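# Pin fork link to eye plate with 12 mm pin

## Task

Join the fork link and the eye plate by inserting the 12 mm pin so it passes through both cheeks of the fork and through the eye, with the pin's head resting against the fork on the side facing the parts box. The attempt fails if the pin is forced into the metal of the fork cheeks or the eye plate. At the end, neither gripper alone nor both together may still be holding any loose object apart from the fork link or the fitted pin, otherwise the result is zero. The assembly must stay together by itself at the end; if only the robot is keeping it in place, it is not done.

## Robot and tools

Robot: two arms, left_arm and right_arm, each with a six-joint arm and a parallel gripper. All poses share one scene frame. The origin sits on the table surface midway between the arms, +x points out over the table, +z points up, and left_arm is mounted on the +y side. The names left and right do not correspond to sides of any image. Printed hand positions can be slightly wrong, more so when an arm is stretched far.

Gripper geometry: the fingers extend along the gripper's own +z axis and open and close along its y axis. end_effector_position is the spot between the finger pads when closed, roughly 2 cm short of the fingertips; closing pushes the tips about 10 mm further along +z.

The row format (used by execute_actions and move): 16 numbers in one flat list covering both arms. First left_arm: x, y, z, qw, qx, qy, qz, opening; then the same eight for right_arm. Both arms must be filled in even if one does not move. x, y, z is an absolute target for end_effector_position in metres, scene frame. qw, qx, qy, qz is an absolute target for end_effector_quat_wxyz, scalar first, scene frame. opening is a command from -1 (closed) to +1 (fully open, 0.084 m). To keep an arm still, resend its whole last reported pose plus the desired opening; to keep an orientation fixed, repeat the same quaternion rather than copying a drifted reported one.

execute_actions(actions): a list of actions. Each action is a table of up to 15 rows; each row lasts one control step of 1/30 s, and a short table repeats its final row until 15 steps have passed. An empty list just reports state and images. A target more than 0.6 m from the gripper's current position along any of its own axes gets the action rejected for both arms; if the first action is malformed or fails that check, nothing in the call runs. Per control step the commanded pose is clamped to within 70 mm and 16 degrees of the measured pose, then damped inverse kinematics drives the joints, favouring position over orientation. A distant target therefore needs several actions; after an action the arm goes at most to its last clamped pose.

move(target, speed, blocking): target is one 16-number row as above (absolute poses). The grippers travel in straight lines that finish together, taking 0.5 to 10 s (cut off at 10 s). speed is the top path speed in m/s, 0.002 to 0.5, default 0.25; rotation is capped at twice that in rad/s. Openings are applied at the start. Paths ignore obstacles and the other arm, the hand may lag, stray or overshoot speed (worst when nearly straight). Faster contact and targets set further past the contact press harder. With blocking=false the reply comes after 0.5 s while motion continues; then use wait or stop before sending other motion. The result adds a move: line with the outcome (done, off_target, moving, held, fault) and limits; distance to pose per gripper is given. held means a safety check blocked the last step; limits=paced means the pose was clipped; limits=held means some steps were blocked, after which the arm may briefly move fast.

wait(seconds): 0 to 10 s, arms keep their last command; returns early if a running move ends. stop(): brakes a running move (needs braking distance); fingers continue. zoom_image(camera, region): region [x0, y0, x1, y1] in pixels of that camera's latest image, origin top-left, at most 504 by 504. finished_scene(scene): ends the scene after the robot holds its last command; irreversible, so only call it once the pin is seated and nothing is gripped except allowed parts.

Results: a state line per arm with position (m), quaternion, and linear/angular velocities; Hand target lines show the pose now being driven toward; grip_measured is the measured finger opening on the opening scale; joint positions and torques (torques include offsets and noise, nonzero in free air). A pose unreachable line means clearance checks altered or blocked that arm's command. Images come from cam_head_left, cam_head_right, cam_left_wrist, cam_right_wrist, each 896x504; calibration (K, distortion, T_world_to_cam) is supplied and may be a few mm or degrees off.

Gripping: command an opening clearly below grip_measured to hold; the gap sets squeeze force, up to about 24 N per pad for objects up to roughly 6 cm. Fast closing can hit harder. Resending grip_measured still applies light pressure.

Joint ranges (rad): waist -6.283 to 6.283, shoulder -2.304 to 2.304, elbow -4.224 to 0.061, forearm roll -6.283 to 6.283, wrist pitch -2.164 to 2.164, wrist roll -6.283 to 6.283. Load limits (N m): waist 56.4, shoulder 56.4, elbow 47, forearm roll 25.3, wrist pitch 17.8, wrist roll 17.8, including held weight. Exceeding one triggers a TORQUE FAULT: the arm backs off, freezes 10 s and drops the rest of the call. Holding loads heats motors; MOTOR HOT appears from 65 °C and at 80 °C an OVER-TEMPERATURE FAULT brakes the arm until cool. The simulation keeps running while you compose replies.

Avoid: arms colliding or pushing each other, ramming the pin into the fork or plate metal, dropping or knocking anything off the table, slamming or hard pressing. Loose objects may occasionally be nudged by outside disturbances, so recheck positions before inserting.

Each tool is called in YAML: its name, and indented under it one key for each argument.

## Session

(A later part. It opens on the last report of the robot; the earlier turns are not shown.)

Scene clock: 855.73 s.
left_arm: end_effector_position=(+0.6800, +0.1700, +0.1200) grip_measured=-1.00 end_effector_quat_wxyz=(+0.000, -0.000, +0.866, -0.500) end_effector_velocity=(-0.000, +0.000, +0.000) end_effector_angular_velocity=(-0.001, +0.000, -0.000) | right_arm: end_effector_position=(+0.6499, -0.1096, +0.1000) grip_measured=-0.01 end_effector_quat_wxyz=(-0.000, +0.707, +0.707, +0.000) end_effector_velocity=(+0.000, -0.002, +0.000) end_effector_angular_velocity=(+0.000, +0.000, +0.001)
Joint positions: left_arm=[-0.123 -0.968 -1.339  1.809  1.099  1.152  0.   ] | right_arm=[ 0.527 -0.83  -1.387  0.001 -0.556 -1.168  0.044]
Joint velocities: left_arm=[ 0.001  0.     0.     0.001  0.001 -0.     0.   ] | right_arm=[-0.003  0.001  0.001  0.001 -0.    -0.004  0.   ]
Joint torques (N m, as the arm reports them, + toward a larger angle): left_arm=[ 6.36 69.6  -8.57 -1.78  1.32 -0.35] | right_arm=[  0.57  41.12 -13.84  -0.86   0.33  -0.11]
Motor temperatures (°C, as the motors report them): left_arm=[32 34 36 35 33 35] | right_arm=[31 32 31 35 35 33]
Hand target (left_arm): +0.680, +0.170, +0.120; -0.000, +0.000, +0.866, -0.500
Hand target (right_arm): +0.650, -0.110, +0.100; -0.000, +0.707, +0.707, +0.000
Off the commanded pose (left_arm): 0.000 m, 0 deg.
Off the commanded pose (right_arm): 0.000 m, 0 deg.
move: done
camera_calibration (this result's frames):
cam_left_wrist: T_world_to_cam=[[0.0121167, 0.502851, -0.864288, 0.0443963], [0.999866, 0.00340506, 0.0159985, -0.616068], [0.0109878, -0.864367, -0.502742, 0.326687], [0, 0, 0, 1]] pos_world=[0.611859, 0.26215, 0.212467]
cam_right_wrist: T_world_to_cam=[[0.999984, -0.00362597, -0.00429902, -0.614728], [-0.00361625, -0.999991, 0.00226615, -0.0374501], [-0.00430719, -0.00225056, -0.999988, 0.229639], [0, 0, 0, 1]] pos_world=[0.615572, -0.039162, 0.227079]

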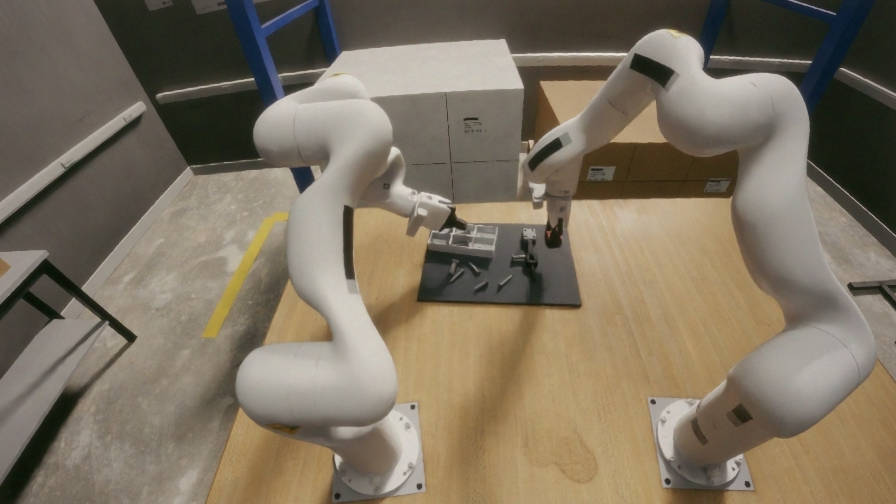

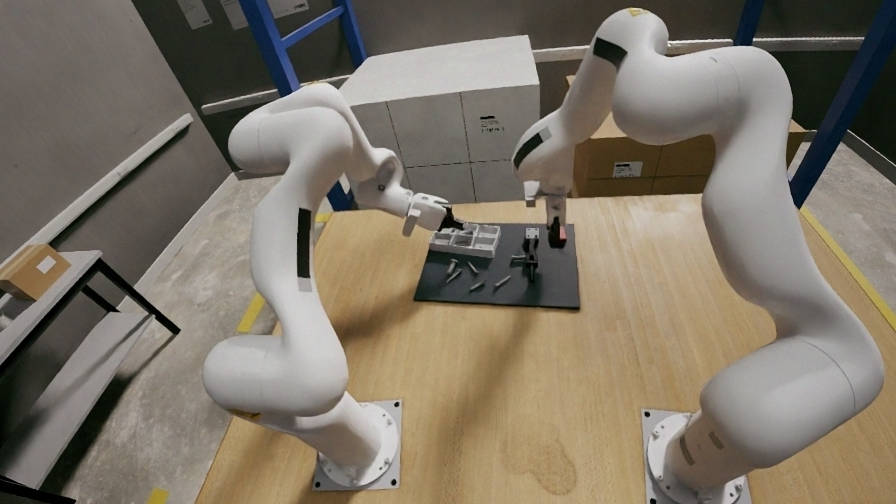

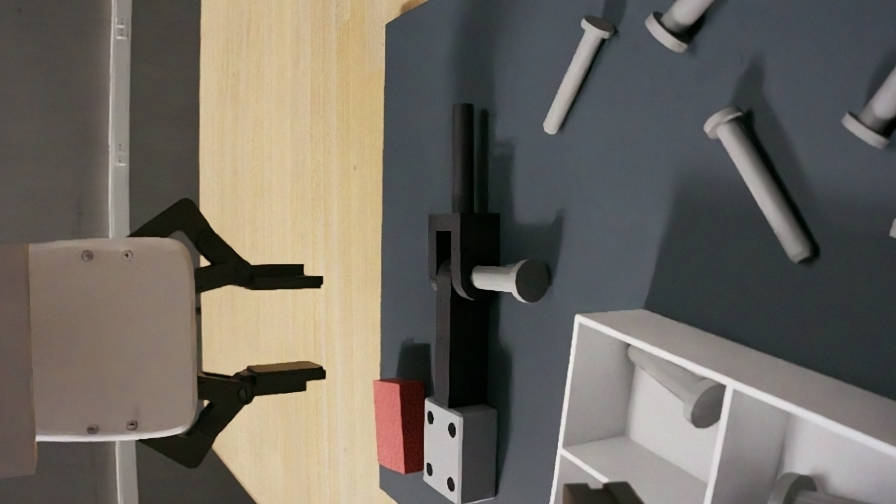

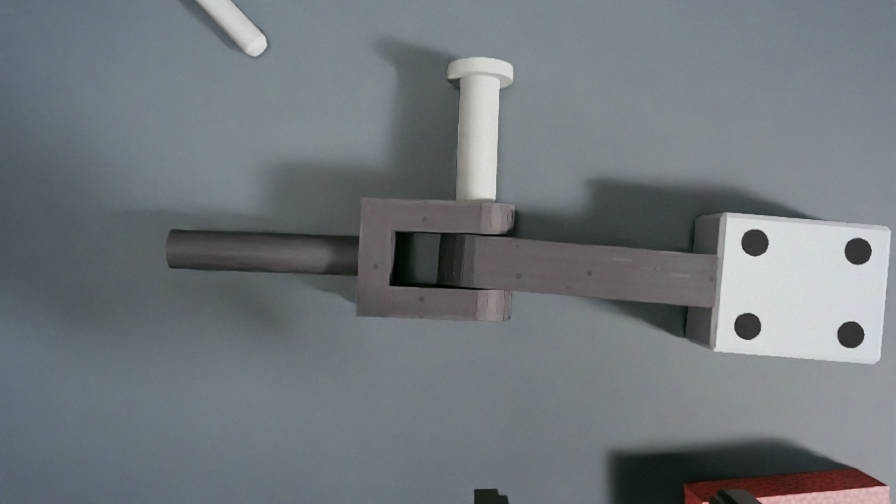

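move:
  target: [0.68,0.19,0.14,0,0,0.866,-0.5,-1,0.624,0.032,0.10,0,0.707,0.707,0,-1]
  speed: 0.1

move:
  target: [0.68,0.19,0.14,0,0,0.866,-0.5,-1,0.624,0.032,0.042,0,0.707,0.707,0,-1]
  speed: 0.04

move:
  target: [0.68,0.19,0.14,0,0,0.866,-0.5,-1,0.624,0.02,0.042,0,0.707,0.707,0,-1]
  speed: 0.004

Scene clock: 860.90 s.
left_arm: end_effector_position=(+0.6799, +0.1899, +0.1400) grip_measured=-1.00 end_effector_quat_wxyz=(-0.000, +0.000, +0.866, -0.500) end_effector_velocity=(-0.000, +0.001, -0.000) end_effector_angular_velocity=(-0.001, +0.001, +0.001) | right_arm: end_effector_position=(+0.6242, +0.0316, +0.0998) grip_measured=-1.00 end_effector_quat_wxyz=(+0.000, +0.707, +0.707, -0.000) end_effector_velocity=(+0.000, +0.003, +0.001) end_effector_angular_velocity=(+0.001, -0.001, -0.001)
Joint positions: left_arm=[-0.091 -0.931 -1.33   1.851  1.118  1.126  0.   ] | right_arm=[ 0.732 -0.929 -1.567 -0.001 -0.638 -0.961  0.   ]
Joint velocities: left_arm=[ 0.001 -0.001  0.     0.     0.001 -0.     0.   ] | right_arm=[ 0.003 -0.001 -0.005  0.001 -0.002  0.003  0.   ]
Joint torques (N m, as the arm reports them, + toward a larger angle): left_arm=[ 6.24 68.81 -8.86 -2.05  1.24 -0.35] | right_arm=[  3.74  45.5  -13.66  -1.12   0.46  -0.07]
Motor temperatures (°C, as the motors report them): left_arm=[32 34 36 35 33 35] | right_arm=[31 32 31 35 35 33]
Hand target (left_arm): +0.680, +0.190, +0.140; +0.000, +0.000, +0.866, -0.500
Hand target (right_arm): +0.624, +0.032, +0.100; +0.000, +0.707, +0.707, -0.000
Off the commanded pose (left_arm): 0.000 m, 0 deg.
Off the commanded pose (right_arm): 0.000 m, 0 deg.
move: done
camera_calibration (this result's frames):
cam_left_wrist: T_world_to_cam=[[0.0121268, 0.502809, -0.864312, 0.0516165], [0.999866, 0.00337435, 0.0159917, -0.616347], [0.0109573, -0.864391, -0.502701, 0.353978], [0, 0, 0, 1]] pos_world=[0.61176, 0.282102, 0.232415]
cam_right_wrist: T_world_to_cam=[[0.999984, -0.00375971, -0.00417611, -0.58855], [-0.00374725, -0.999989, 0.0029861, 0.103643], [-0.00418728, -0.0029704, -0.999987, 0.229626], [0, 0, 0, 1]] pos_world=[0.589891, 0.102111, 0.226856]

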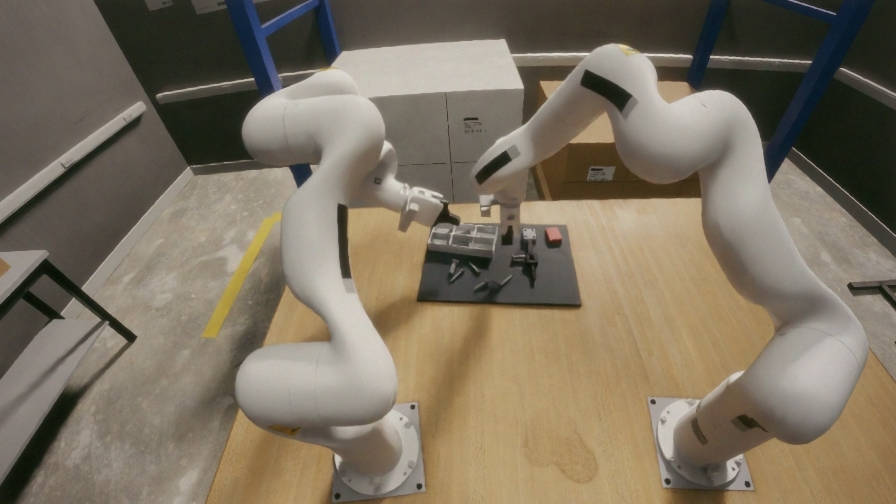

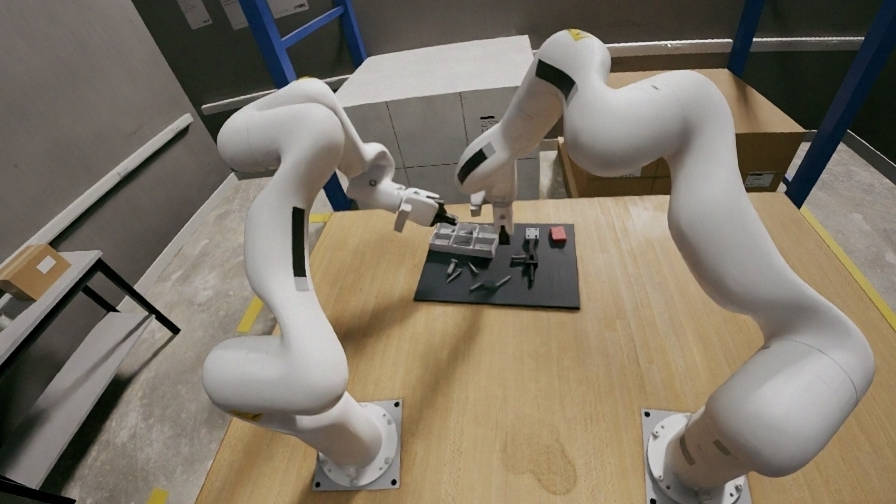

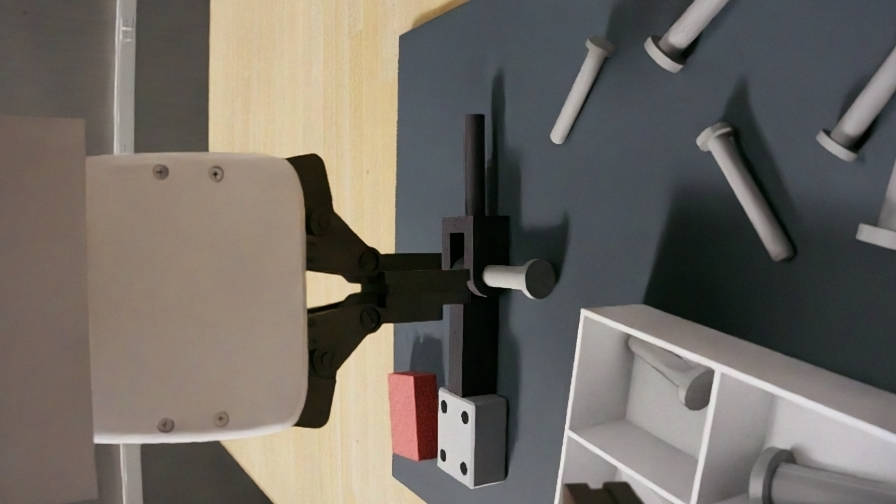

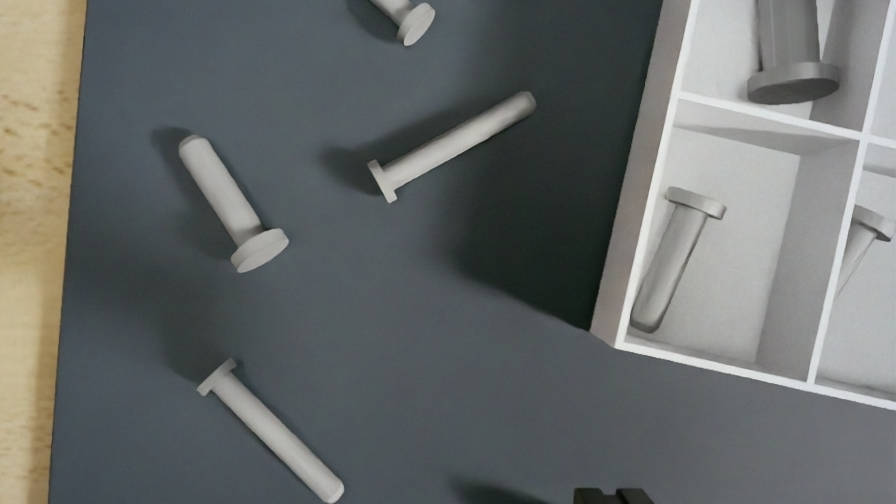

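Scene clock: 862.70 s.
left_arm: end_effector_position=(+0.6800, +0.1900, +0.1400) grip_measured=-1.00 end_effector_quat_wxyz=(-0.000, +0.000, +0.866, -0.500) end_effector_velocity=(+0.000, +0.000, +0.000) end_effector_angular_velocity=(+0.000, -0.001, +0.000) | right_arm: end_effector_position=(+0.6239, +0.0319, +0.0423) grip_measured=-1.00 end_effector_quat_wxyz=(+0.000, +0.707, +0.707, +0.000) end_effector_velocity=(+0.001, +0.001, -0.001) end_effector_angular_velocity=(+0.002, -0.002, -0.000)
Joint positions: left_arm=[-0.091 -0.931 -1.33   1.851  1.118  1.126  0.   ] | right_arm=[ 0.733 -1.022 -1.583 -0.    -0.561 -0.961  0.   ]
Joint velocities: left_arm=[ 0.     0.001  0.     0.     0.    -0.     0.   ] | right_arm=[ 0.001 -0.002 -0.003  0.     0.002  0.001  0.   ]
Joint torques (N m, as the arm reports them, + toward a larger angle): left_arm=[ 6.01 68.39 -9.02 -1.92  1.31 -0.33] | right_arm=[ -1.87  44.92 -14.35  -0.66   0.47  -0.45]
Motor temperatures (°C, as the motors report them): left_arm=[32 34 36 35 33 35] | right_arm=[31 32 31 35 35 33]
Hand target (left_arm): +0.680, +0.190, +0.140; +0.000, +0.000, +0.866, -0.500
Hand target (right_arm): +0.624, +0.032, +0.042; +0.000, +0.707, +0.707, -0.000
Off the commanded pose (left_arm): 0.000 m, 0 deg.
Off the commanded pose (right_arm): 0.000 m, 0 deg.
move: done
camera_calibration (this result's frames):
cam_left_wrist: T_world_to_cam=[[0.0121171, 0.50285, -0.864289, 0.0516251], [0.999866, 0.00340456, 0.0159987, -0.616456], [0.0109874, -0.864367, -0.502741, 0.354029], [0, 0, 0, 1]] pos_world=[0.611858, 0.28215, 0.232467]
cam_right_wrist: T_world_to_cam=[[0.999985, -0.00377034, -0.00401907, -0.588467], [-0.00376004, -0.99999, 0.00256812, 0.104129], [-0.00402871, -0.00255296, -0.999989, 0.171946], [0, 0, 0, 1]] pos_world=[0.589542, 0.102348, 0.169312]

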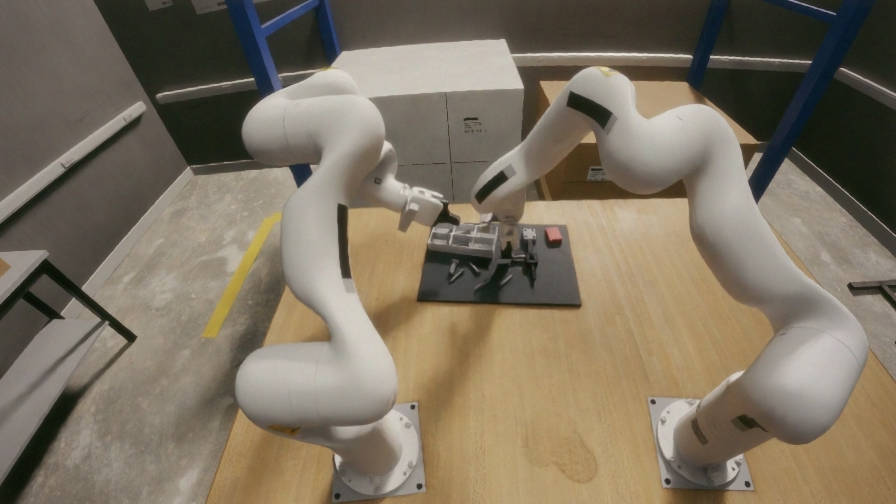

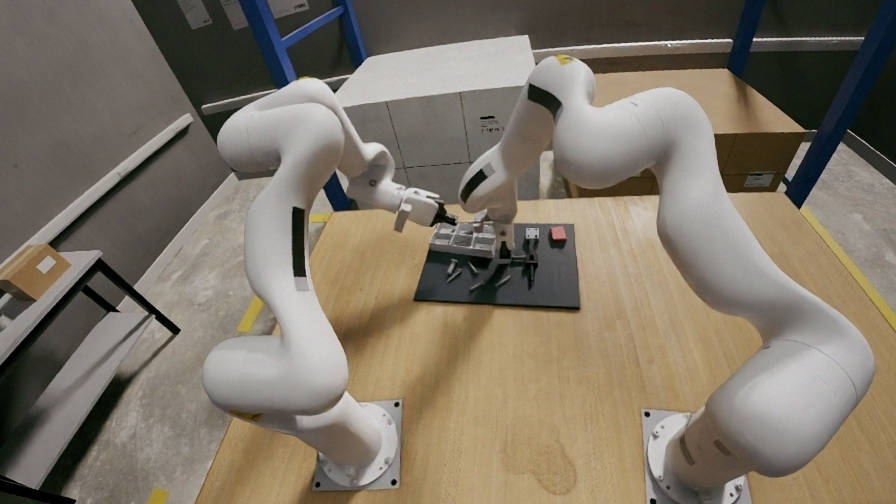

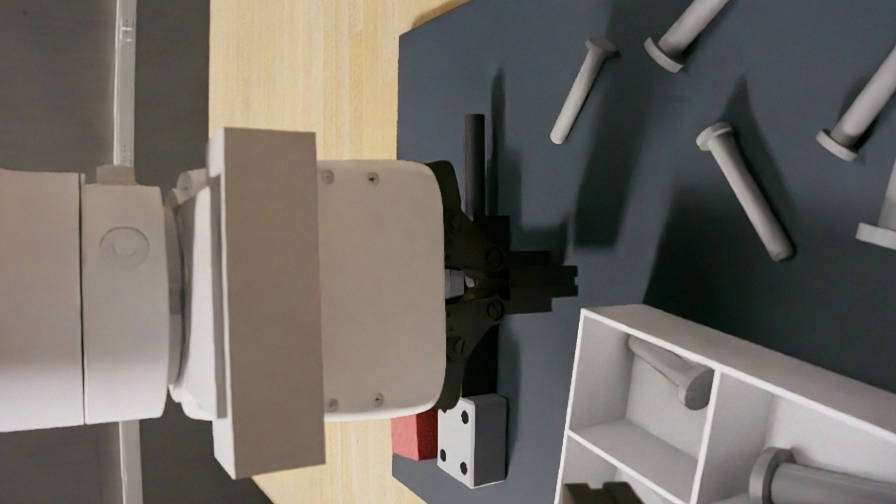

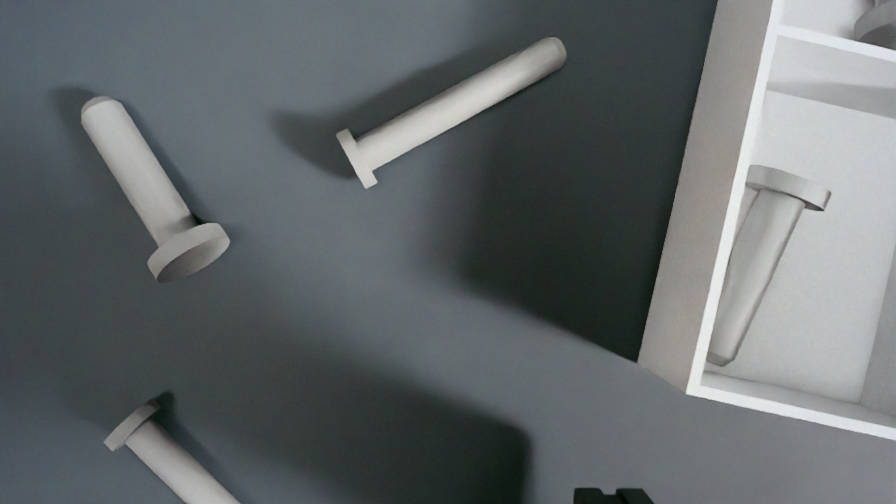

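Scene clock: 865.90 s.
left_arm: end_effector_position=(+0.6800, +0.1900, +0.1400) grip_measured=-1.00 end_effector_quat_wxyz=(-0.000, +0.000, +0.866, -0.500) end_effector_velocity=(+0.000, +0.000, -0.000) end_effector_angular_velocity=(-0.000, +0.001, +0.002) | right_arm: end_effector_position=(+0.6253, +0.0215, +0.0428) grip_measured=-1.00 end_effector_quat_wxyz=(+0.000, +0.707, +0.707, +0.003) end_effector_velocity=(+0.000, -0.001, +0.000) end_effector_angular_velocity=(+0.001, -0.001, +0.002)
Joint positions: left_arm=[-0.091 -0.931 -1.33   1.851  1.118  1.126  0.   ] | right_arm=[ 0.719 -1.008 -1.558  0.    -0.545 -0.975  0.   ]
Joint velocities: left_arm=[ 0.001 -0.001  0.    -0.001 -0.001 -0.     0.   ] | right_arm=[-0.001  0.001  0.002 -0.001  0.002 -0.002  0.   ]
Joint torques (N m, as the arm reports them, + toward a larger angle): left_arm=[ 5.85 68.84 -8.32 -2.07  1.38 -0.35] | right_arm=[-20.09  31.34  -2.97  -5.23  -3.49   0.04]
Motor temperatures (°C, as the motors report them): left_arm=[32 34 36 35 33 35] | right_arm=[31 32 31 35 35 33]
Hand target (left_arm): +0.680, +0.190, +0.140; +0.000, -0.000, +0.866, -0.500
Hand target (right_arm): +0.624, +0.020, +0.042; -0.000, +0.707, +0.707, +0.000
Off the commanded pose (left_arm): 0.000 m, 0 deg.
Off the commanded pose (right_arm): 0.002 m, 0 deg.
move: done
camera_calibration (this result's frames):
cam_left_wrist: T_world_to_cam=[[0.012117, 0.502851, -0.864288, 0.051625], [0.999866, 0.00340469, 0.0159986, -0.616456], [0.0109875, -0.864367, -0.502742, 0.354029], [0, 0, 0, 1]] pos_world=[0.611858, 0.28215, 0.232467]
cam_right_wrist: T_world_to_cam=[[0.999995, -0.00310818, 0.0000543169, -0.590113], [-0.00310816, -0.999995, -0.000384079, 0.093479], [0.0000555105, 0.000383908, -1, 0.169848], [0, 0, 0, 1]] pos_world=[0.590392, 0.0915791, 0.169916]

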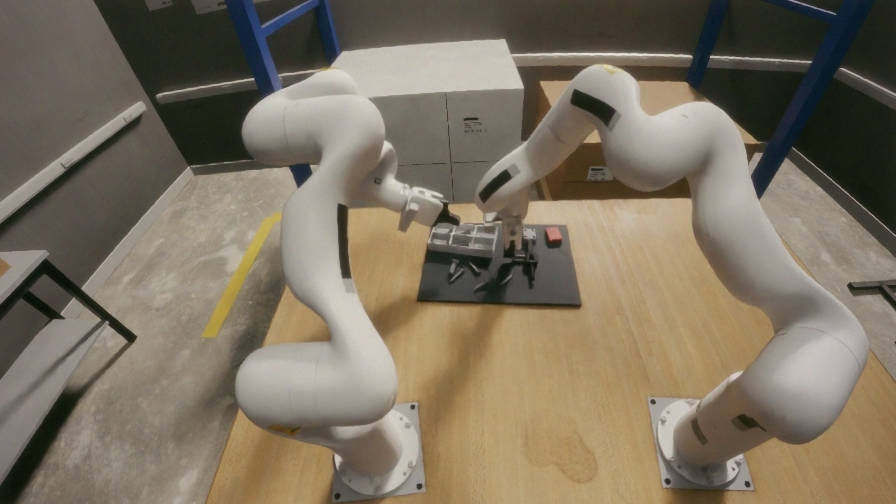

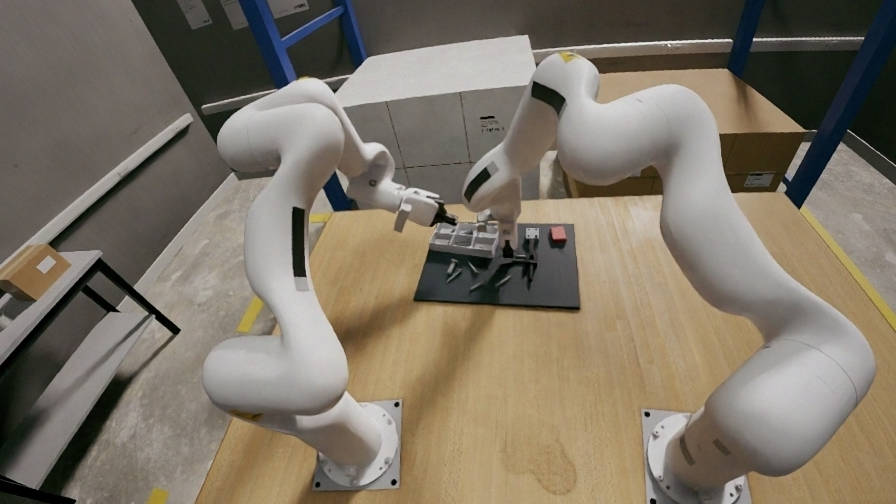

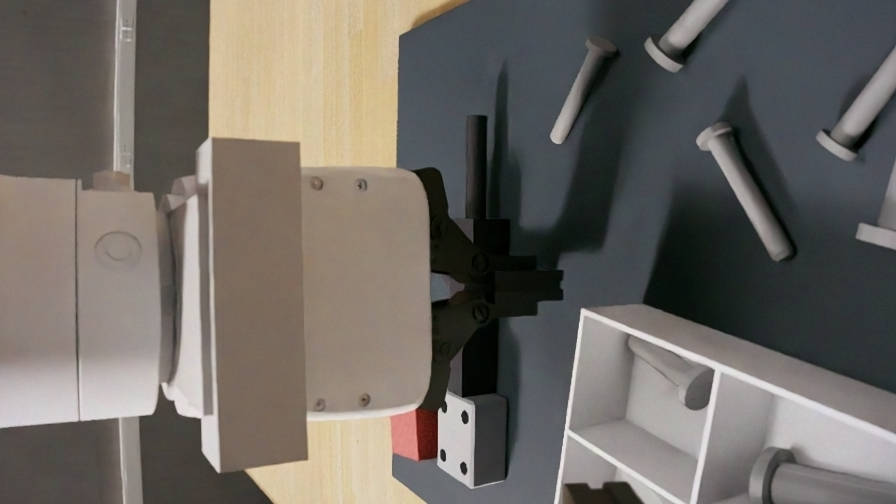

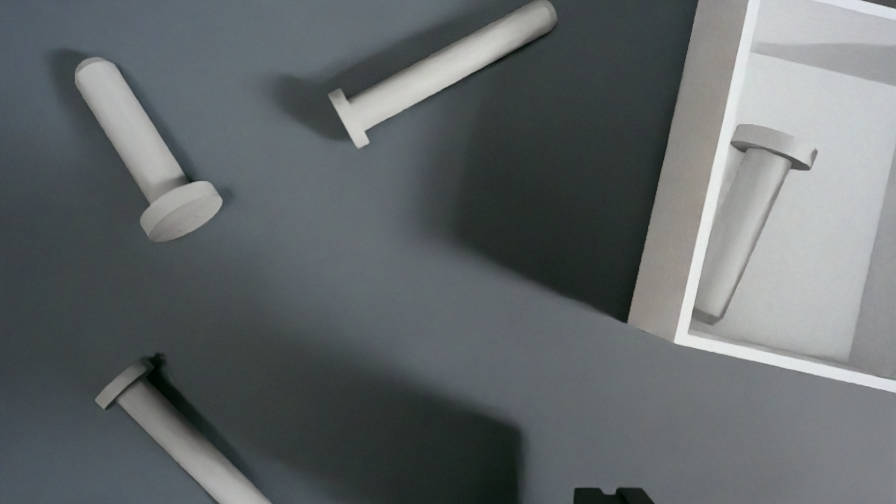

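move:
  target: [0.68,0.19,0.14,0,0,0.866,-0.5,-1, 0.624,0.0225,0.042,0,0.707,0.707,0,-1]
  speed: 0.01

zoom_image:
  camera: "cam_left_wrist"
  region: [200,50,700,500]

Scene clock: 870.67 s.
left_arm: end_effector_position=(+0.6800, +0.1900, +0.1400) grip_measured=-1.00 end_effector_quat_wxyz=(-0.000, -0.000, +0.866, -0.500) end_effector_velocity=(+0.000, +0.001, -0.001) end_effector_angular_velocity=(+0.001, +0.001, +0.002) | right_arm: end_effector_position=(+0.6240, +0.0222, +0.0419) grip_measured=-1.00 end_effector_quat_wxyz=(+0.000, +0.707, +0.707, -0.000) end_effector_velocity=(-0.001, +0.000, -0.000) end_effector_angular_velocity=(-0.001, +0.003, -0.001)
Joint positions: left_arm=[-0.091 -0.931 -1.33   1.851  1.118  1.126  0.   ] | right_arm=[ 0.721 -1.011 -1.561 -0.    -0.551 -0.973  0.   ]
Joint velocities: left_arm=[ 0.001 -0.001  0.    -0.001 -0.001  0.     0.   ] | right_arm=[ 0.001 -0.001 -0.001  0.001 -0.003  0.001  0.   ]
Joint torques (N m, as the arm reports them, + toward a larger angle): left_arm=[ 6.41 68.36 -9.   -1.95  1.38 -0.23] | right_arm=[-11.88  34.98  -4.38  -3.21  -2.87  -0.19]
Motor temperatures (°C, as the motors report them): left_arm=[32 34 36 35 33 35] | right_arm=[31 32 31 35 35 33]
Hand target (left_arm): +0.680, +0.190, +0.140; +0.000, +0.000, +0.866, -0.500
Hand target (right_arm): +0.624, +0.022, +0.042; +0.000, +0.707, +0.707, -0.000
Off the commanded pose (left_arm): 0.000 m, 0 deg.
Off the commanded pose (right_arm): 0.000 m, 0 deg.
move: done
camera_calibration (this result's frames):
cam_left_wrist: T_world_to_cam=[[0.0121167, 0.502851, -0.864288, 0.051625], [0.999866, 0.00340486, 0.0159984, -0.616456], [0.0109876, -0.864367, -0.502742, 0.354029], [0, 0, 0, 1]] pos_world=[0.611858, 0.28215, 0.232467]
cam_right_wrist: T_world_to_cam=[[0.999983, -0.0037627, -0.00437275, -0.588647], [-0.00375042, -0.999989, 0.00281158, 0.0944537], [-0.00438328, -0.00279513, -0.999986, 0.171784], [0, 0, 0, 1]] pos_world=[0.589745, 0.092718, 0.168942]

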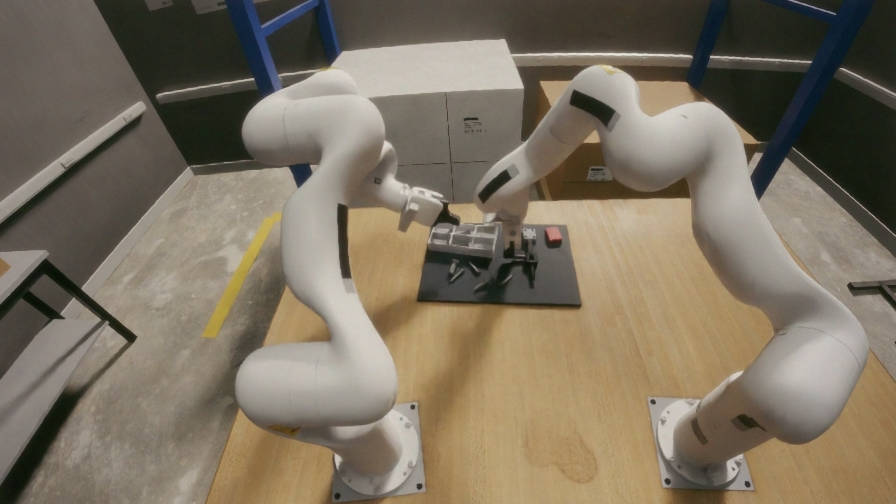

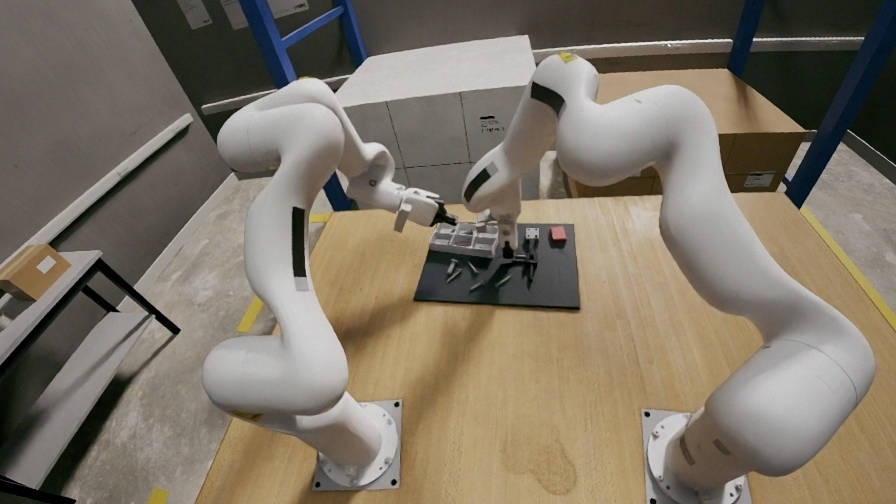

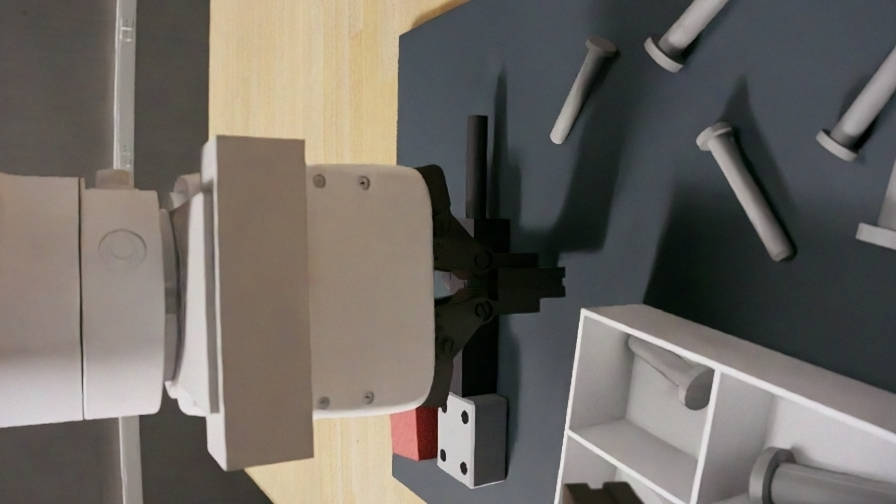

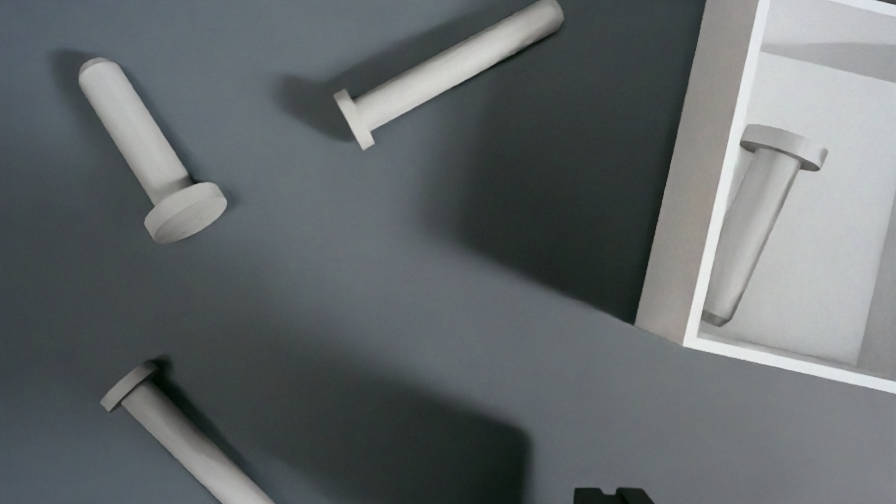

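Region (200, 50, 700, 500) of cam_left_wrist's 896x504 image, scaled by 1.008, with more detail than that image has; it fills the top 454 rows of this view, and the rest is white.

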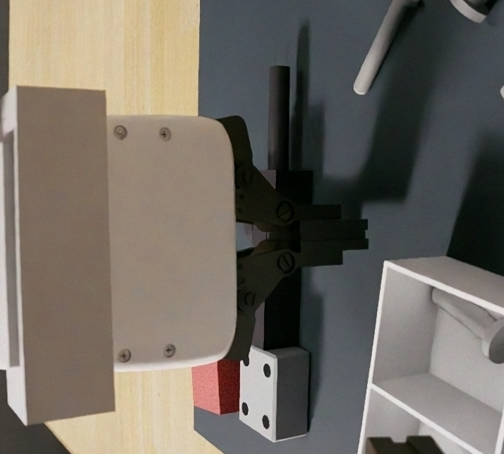

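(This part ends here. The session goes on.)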